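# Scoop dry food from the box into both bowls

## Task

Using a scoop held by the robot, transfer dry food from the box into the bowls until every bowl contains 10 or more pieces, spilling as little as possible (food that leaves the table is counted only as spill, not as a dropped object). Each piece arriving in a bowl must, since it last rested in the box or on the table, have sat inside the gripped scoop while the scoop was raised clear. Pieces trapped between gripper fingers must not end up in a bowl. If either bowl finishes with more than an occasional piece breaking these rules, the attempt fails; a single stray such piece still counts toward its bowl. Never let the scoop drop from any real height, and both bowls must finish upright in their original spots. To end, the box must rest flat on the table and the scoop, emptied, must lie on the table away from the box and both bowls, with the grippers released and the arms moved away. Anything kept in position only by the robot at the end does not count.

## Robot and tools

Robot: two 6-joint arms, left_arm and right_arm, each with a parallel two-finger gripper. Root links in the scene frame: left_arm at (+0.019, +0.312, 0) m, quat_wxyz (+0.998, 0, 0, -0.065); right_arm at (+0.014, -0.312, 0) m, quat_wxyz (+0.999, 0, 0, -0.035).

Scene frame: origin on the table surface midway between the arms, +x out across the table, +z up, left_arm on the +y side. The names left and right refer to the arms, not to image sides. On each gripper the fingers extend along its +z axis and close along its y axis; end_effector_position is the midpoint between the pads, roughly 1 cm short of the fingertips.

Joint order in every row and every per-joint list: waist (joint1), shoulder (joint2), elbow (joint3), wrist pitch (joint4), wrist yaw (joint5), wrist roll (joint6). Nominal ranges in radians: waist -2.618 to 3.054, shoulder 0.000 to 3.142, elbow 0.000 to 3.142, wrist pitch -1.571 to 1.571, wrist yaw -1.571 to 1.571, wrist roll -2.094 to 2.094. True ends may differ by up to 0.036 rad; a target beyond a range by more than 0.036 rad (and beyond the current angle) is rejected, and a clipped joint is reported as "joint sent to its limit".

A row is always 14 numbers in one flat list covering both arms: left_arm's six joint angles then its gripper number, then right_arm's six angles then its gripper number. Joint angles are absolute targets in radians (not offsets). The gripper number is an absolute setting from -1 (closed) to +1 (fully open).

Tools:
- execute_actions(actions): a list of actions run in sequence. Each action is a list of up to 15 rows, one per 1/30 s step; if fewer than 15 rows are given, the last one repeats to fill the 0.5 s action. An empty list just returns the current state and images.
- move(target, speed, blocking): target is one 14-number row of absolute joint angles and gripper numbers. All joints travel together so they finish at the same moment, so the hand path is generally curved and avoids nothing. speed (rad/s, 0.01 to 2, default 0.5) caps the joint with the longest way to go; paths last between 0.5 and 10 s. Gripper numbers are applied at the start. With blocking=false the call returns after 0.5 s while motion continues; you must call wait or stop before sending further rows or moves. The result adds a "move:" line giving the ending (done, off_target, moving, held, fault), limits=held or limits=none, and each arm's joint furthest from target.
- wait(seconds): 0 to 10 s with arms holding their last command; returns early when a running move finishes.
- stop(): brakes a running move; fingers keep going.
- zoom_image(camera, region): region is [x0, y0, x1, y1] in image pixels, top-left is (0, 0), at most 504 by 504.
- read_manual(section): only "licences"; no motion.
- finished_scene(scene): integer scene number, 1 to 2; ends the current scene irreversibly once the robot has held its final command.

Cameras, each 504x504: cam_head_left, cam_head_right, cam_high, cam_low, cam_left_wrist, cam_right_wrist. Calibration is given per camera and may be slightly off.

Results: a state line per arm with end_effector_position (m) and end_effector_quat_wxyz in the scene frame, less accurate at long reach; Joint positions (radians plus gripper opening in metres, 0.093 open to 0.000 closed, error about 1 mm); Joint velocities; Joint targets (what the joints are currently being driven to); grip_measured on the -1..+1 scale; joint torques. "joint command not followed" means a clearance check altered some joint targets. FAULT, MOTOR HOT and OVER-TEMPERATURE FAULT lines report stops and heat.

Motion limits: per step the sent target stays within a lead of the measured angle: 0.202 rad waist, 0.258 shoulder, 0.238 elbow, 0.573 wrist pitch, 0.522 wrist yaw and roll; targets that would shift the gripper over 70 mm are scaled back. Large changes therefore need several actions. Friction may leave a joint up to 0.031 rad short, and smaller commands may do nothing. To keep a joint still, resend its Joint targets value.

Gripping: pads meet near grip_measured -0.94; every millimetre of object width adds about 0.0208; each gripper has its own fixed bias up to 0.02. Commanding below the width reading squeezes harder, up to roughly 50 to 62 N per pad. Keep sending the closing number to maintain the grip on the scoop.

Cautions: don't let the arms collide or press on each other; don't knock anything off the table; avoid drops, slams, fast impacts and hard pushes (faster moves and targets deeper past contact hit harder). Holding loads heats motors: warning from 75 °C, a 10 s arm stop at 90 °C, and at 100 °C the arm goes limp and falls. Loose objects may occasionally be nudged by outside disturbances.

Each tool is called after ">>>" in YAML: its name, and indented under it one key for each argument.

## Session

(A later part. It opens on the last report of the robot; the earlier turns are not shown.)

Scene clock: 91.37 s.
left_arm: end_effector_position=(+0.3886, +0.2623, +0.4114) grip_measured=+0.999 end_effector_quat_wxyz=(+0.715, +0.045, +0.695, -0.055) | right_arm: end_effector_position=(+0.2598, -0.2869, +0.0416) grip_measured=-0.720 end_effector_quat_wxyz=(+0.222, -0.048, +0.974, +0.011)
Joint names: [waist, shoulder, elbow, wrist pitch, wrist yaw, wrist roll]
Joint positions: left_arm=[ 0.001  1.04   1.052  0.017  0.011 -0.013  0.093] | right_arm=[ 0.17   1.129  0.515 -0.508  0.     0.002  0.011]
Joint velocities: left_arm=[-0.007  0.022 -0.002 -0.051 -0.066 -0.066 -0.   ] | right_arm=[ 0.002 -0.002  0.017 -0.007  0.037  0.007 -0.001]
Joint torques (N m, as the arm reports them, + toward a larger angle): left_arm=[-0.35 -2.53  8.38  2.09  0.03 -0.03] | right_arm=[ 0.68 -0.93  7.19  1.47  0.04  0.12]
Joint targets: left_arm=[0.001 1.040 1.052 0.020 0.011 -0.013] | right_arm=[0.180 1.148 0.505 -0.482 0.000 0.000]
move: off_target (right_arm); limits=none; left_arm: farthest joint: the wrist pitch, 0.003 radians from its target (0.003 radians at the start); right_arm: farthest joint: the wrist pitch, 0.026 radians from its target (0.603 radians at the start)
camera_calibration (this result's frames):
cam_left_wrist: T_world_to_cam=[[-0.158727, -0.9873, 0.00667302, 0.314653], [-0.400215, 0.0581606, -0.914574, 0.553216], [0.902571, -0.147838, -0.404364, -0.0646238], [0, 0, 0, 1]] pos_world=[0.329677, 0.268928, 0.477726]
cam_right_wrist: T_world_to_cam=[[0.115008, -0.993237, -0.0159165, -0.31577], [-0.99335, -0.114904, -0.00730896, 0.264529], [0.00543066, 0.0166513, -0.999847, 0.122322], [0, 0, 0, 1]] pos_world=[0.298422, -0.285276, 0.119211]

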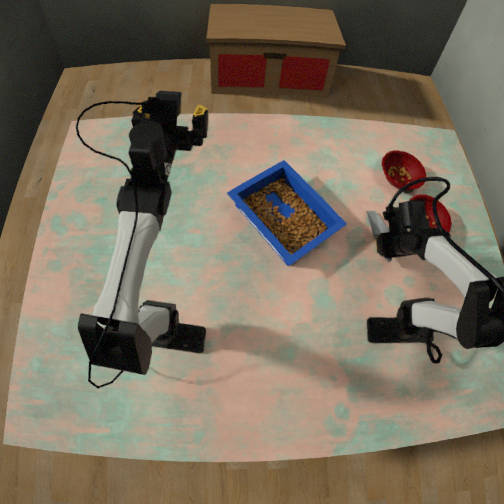

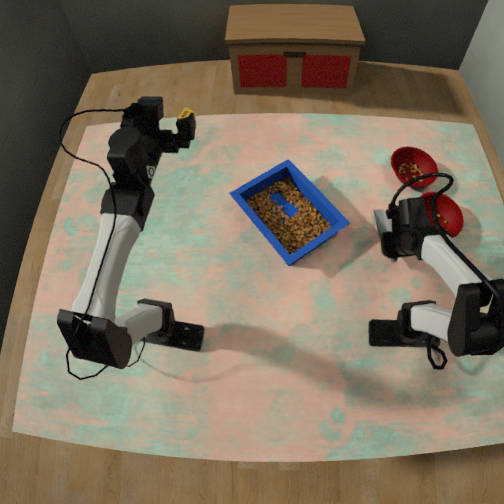

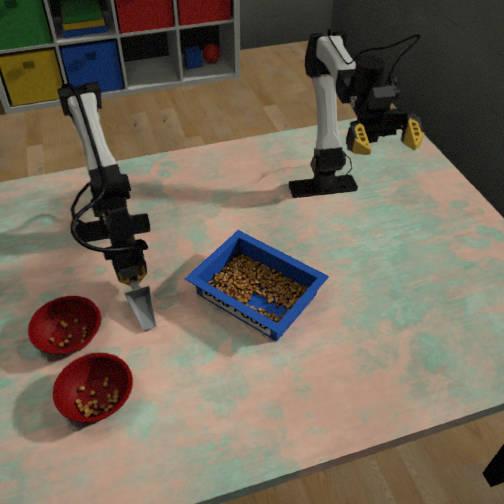

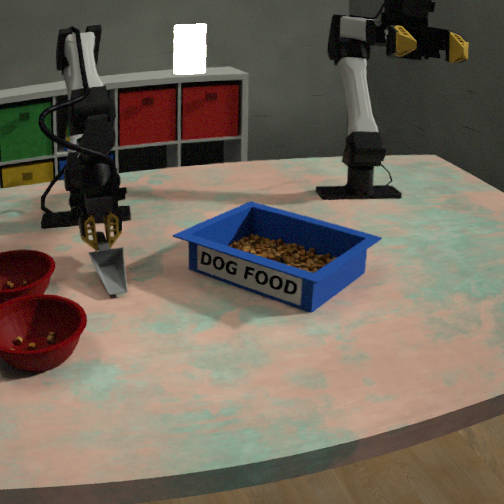

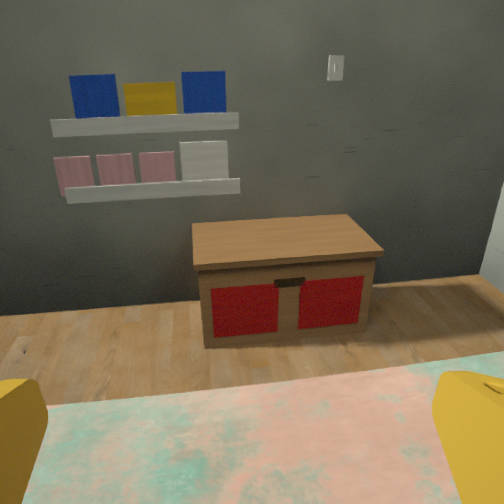

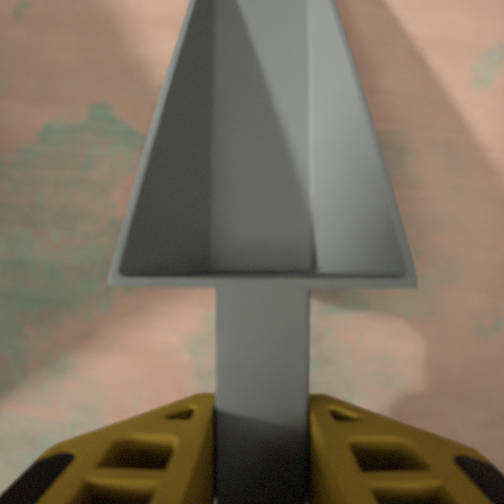

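>>> execute_actions:
  actions:
    - [[0.001,1.040,1.052,0.020,0.011,-0.013,1.0,0.18,1.15,0.498,-0.482,0,0,-1],[0.001,1.040,1.052,0.020,0.011,-0.013,1.0,0.18,1.152,0.494,-0.482,0,0,-1],[0.001,1.040,1.052,0.020,0.011,-0.013,1.0,0.18,1.154,0.490,-0.482,0,0,-1],[0.001,1.040,1.052,0.020,0.011,-0.013,1.0,0.18,1.155,0.487,-0.48,0,0,-1]]
    - [[0.001,1.040,1.052,0.020,0.011,-0.013,1.0,0.18,1.155,0.487,-0.48,0,0,-0.6],[0.001,1.040,1.052,0.020,0.011,-0.013,1.0,0.18,1.155,0.487,-0.48,0,0,-0.5],[0.001,1.040,1.052,0.020,0.011,-0.013,1.0,0.18,1.155,0.487,-0.48,0,0,-0.4],[0.001,1.040,1.052,0.020,0.011,-0.013,1.0,0.18,1.155,0.487,-0.48,0,0,-0.2],[0.001,1.040,1.052,0.020,0.011,-0.013,1.0,0.18,1.155,0.487,-0.48,0,0,0.2]]

>>> move:
  target: [0.001,1.040,1.052,0.020,0.011,-0.013,1.0,0.18,0.85,0.80,-0.9,0,0,0.2]
  speed: 0.8

Scene clock: 93.27 s.
left_arm: end_effector_position=(+0.3886, +0.2623, +0.4114) grip_measured=+0.999 end_effector_quat_wxyz=(+0.715, +0.045, +0.695, -0.055) | right_arm: end_effector_position=(+0.2560, -0.2872, +0.0360) grip_measured=+0.198 end_effector_quat_wxyz=(+0.218, -0.048, +0.975, +0.011)
Joint names: [waist, shoulder, elbow, wrist pitch, wrist yaw, wrist roll]
Joint positions: left_arm=[ 0.001  1.04   1.052  0.017  0.011 -0.013  0.093] | right_arm=[ 0.17   1.129  0.495 -0.497  0.     0.002  0.055]
Joint velocities: left_arm=[-0.012 -0.017  0.002  0.007 -0.066 -0.037  0.001] | right_arm=[-0.017 -0.002 -0.032  0.022 -0.022  0.007 -0.   ]
Joint torques (N m, as the arm reports them, + toward a larger angle): left_arm=[-0.36 -2.53  8.39  2.09  0.02 -0.03] | right_arm=[ 0.66 -0.29  7.26  1.38  0.02  0.14]
Joint targets: left_arm=[0.001 1.040 1.052 0.020 0.011 -0.013] | right_arm=[0.180 1.155 0.487 -0.480 0.000 -0.000]
camera_calibration (this result's frames):
cam_left_wrist: T_world_to_cam=[[-0.158727, -0.9873, 0.00667302, 0.314653], [-0.400215, 0.0581606, -0.914574, 0.553216], [0.902571, -0.147838, -0.404364, -0.0646238], [0, 0, 0, 1]] pos_world=[0.329677, 0.268928, 0.477726]
cam_right_wrist: T_world_to_cam=[[0.114863, -0.993252, -0.0160478, -0.315765], [-0.993375, -0.114907, 0.00184545, 0.260286], [-0.003677, 0.0157295, -0.99987, 0.118825], [0, 0, 0, 1]] pos_world=[0.295268, -0.285595, 0.113261]

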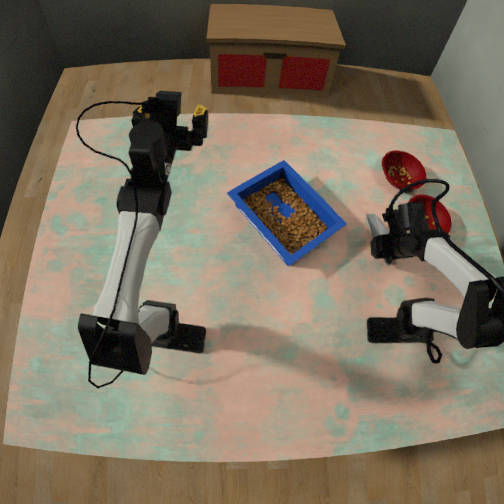

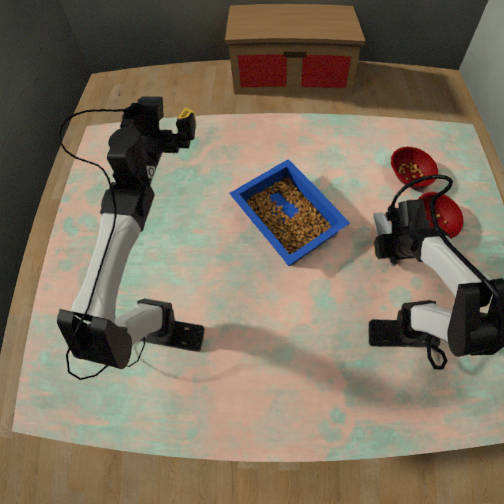

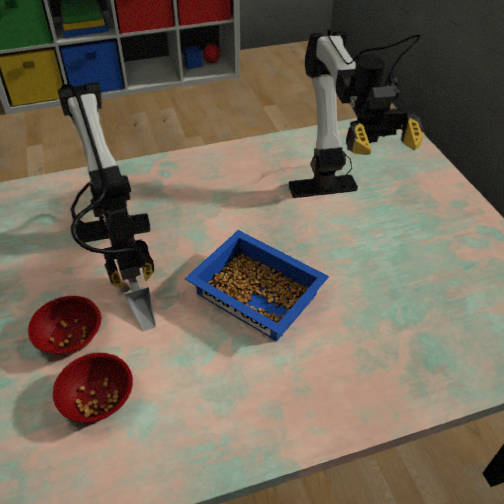

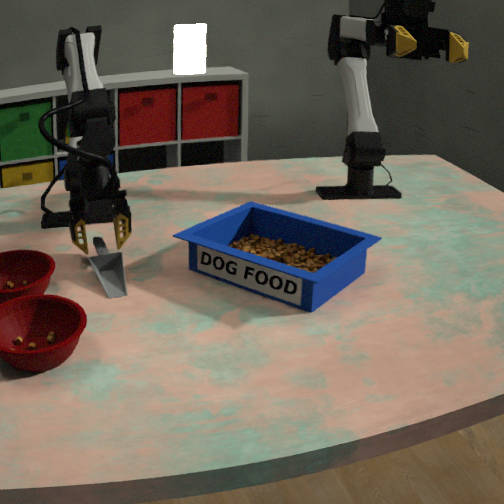

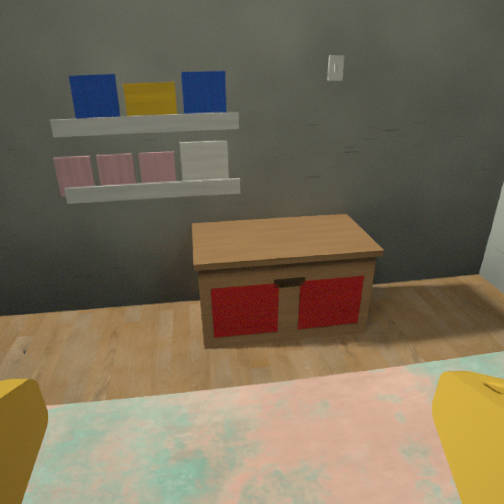

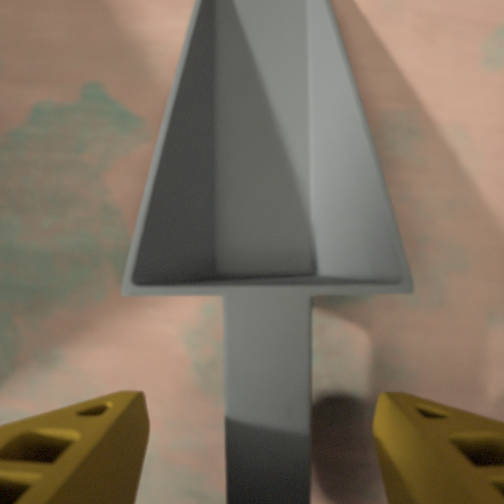

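Scene clock: 94.63 s.
left_arm: end_effector_position=(+0.3886, +0.2623, +0.4113) grip_measured=+0.999 end_effector_quat_wxyz=(+0.715, +0.045, +0.695, -0.055) | right_arm: end_effector_position=(+0.2474, -0.2881, +0.1553) grip_measured=+0.198 end_effector_quat_wxyz=(+0.296, -0.047, +0.954, +0.015)
Joint names: [waist, shoulder, elbow, wrist pitch, wrist yaw, wrist roll]
Joint positions: left_arm=[ 0.001  1.04   1.052  0.016  0.011 -0.013  0.093] | right_arm=[ 0.17   0.864  0.787 -0.891  0.     0.002  0.055]
Joint velocities: left_arm=[-0.002 -0.012 -0.002 -0.007  0.037 -0.081  0.   ] | right_arm=[-0.012 -0.002 -0.037  0.007 -0.007 -0.022  0.   ]
Joint torques (N m, as the arm reports them, + toward a larger angle): left_arm=[-0.34 -2.54  8.38  2.09  0.03 -0.03] | right_arm=[ 0.74 -1.89  9.95  1.4   0.02  0.12]
Joint targets: left_arm=[0.001 1.040 1.052 0.020 0.011 -0.013] | right_arm=[0.180 0.850 0.800 -0.900 0.000 0.000]
move: done; limits=none; left_arm: farthest joint: the wrist pitch, 0.004 radians from its target (0.003 radians at the start); right_arm: farthest joint: the shoulder, 0.014 radians from its target (0.279 radians at the start)
camera_calibration (this result's frames):
cam_left_wrist: T_world_to_cam=[[-0.158725, -0.9873, 0.00668437, 0.314648], [-0.400561, 0.0582057, -0.91442, 0.553192], [0.902418, -0.147818, -0.404712, -0.064466], [0, 0, 0, 1]] pos_world=[0.329705, 0.268924, 0.477656]
cam_right_wrist: T_world_to_cam=[[0.117254, -0.99301, -0.0135342, -0.314641], [-0.980625, -0.113617, -0.15958, 0.273801], [0.156927, 0.0319833, -0.987092, 0.201047], [0, 0, 0, 1]] pos_world=[0.273839, -0.287763, 0.237886]

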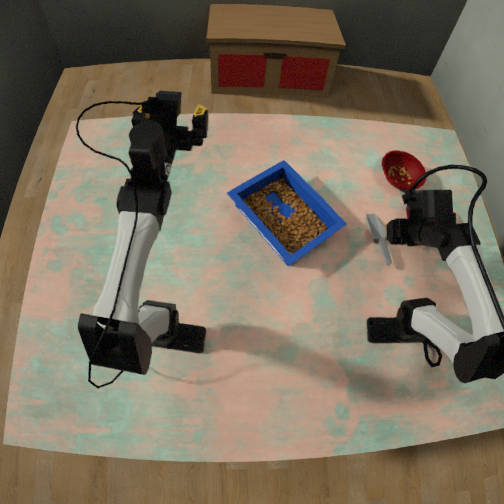

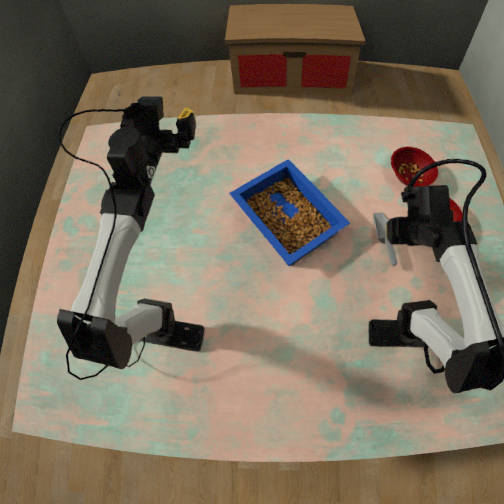

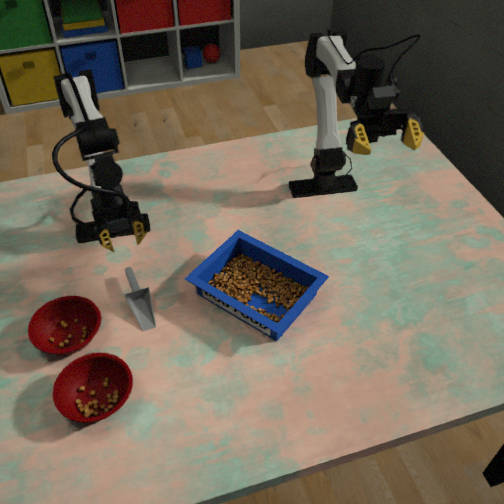

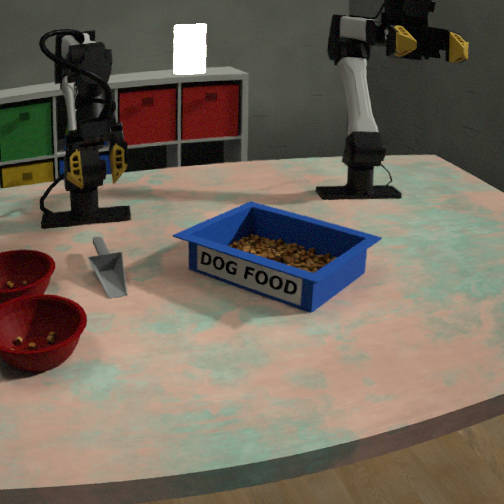

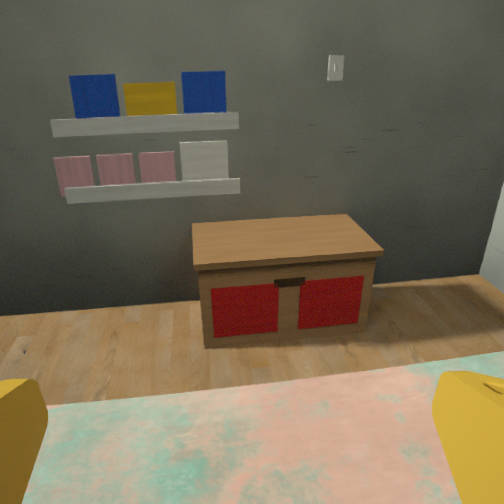

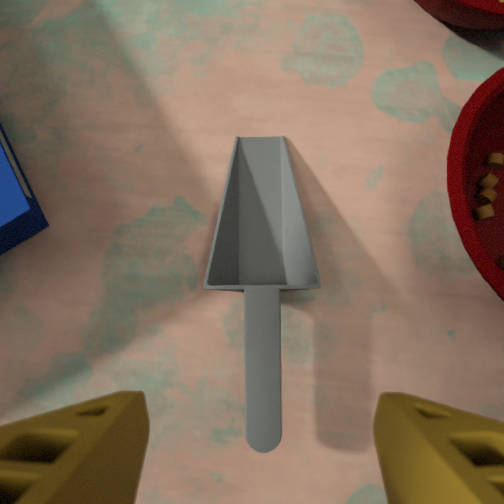

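>>> finished_scene:
  scene: 1

The scene is finished: the task was done.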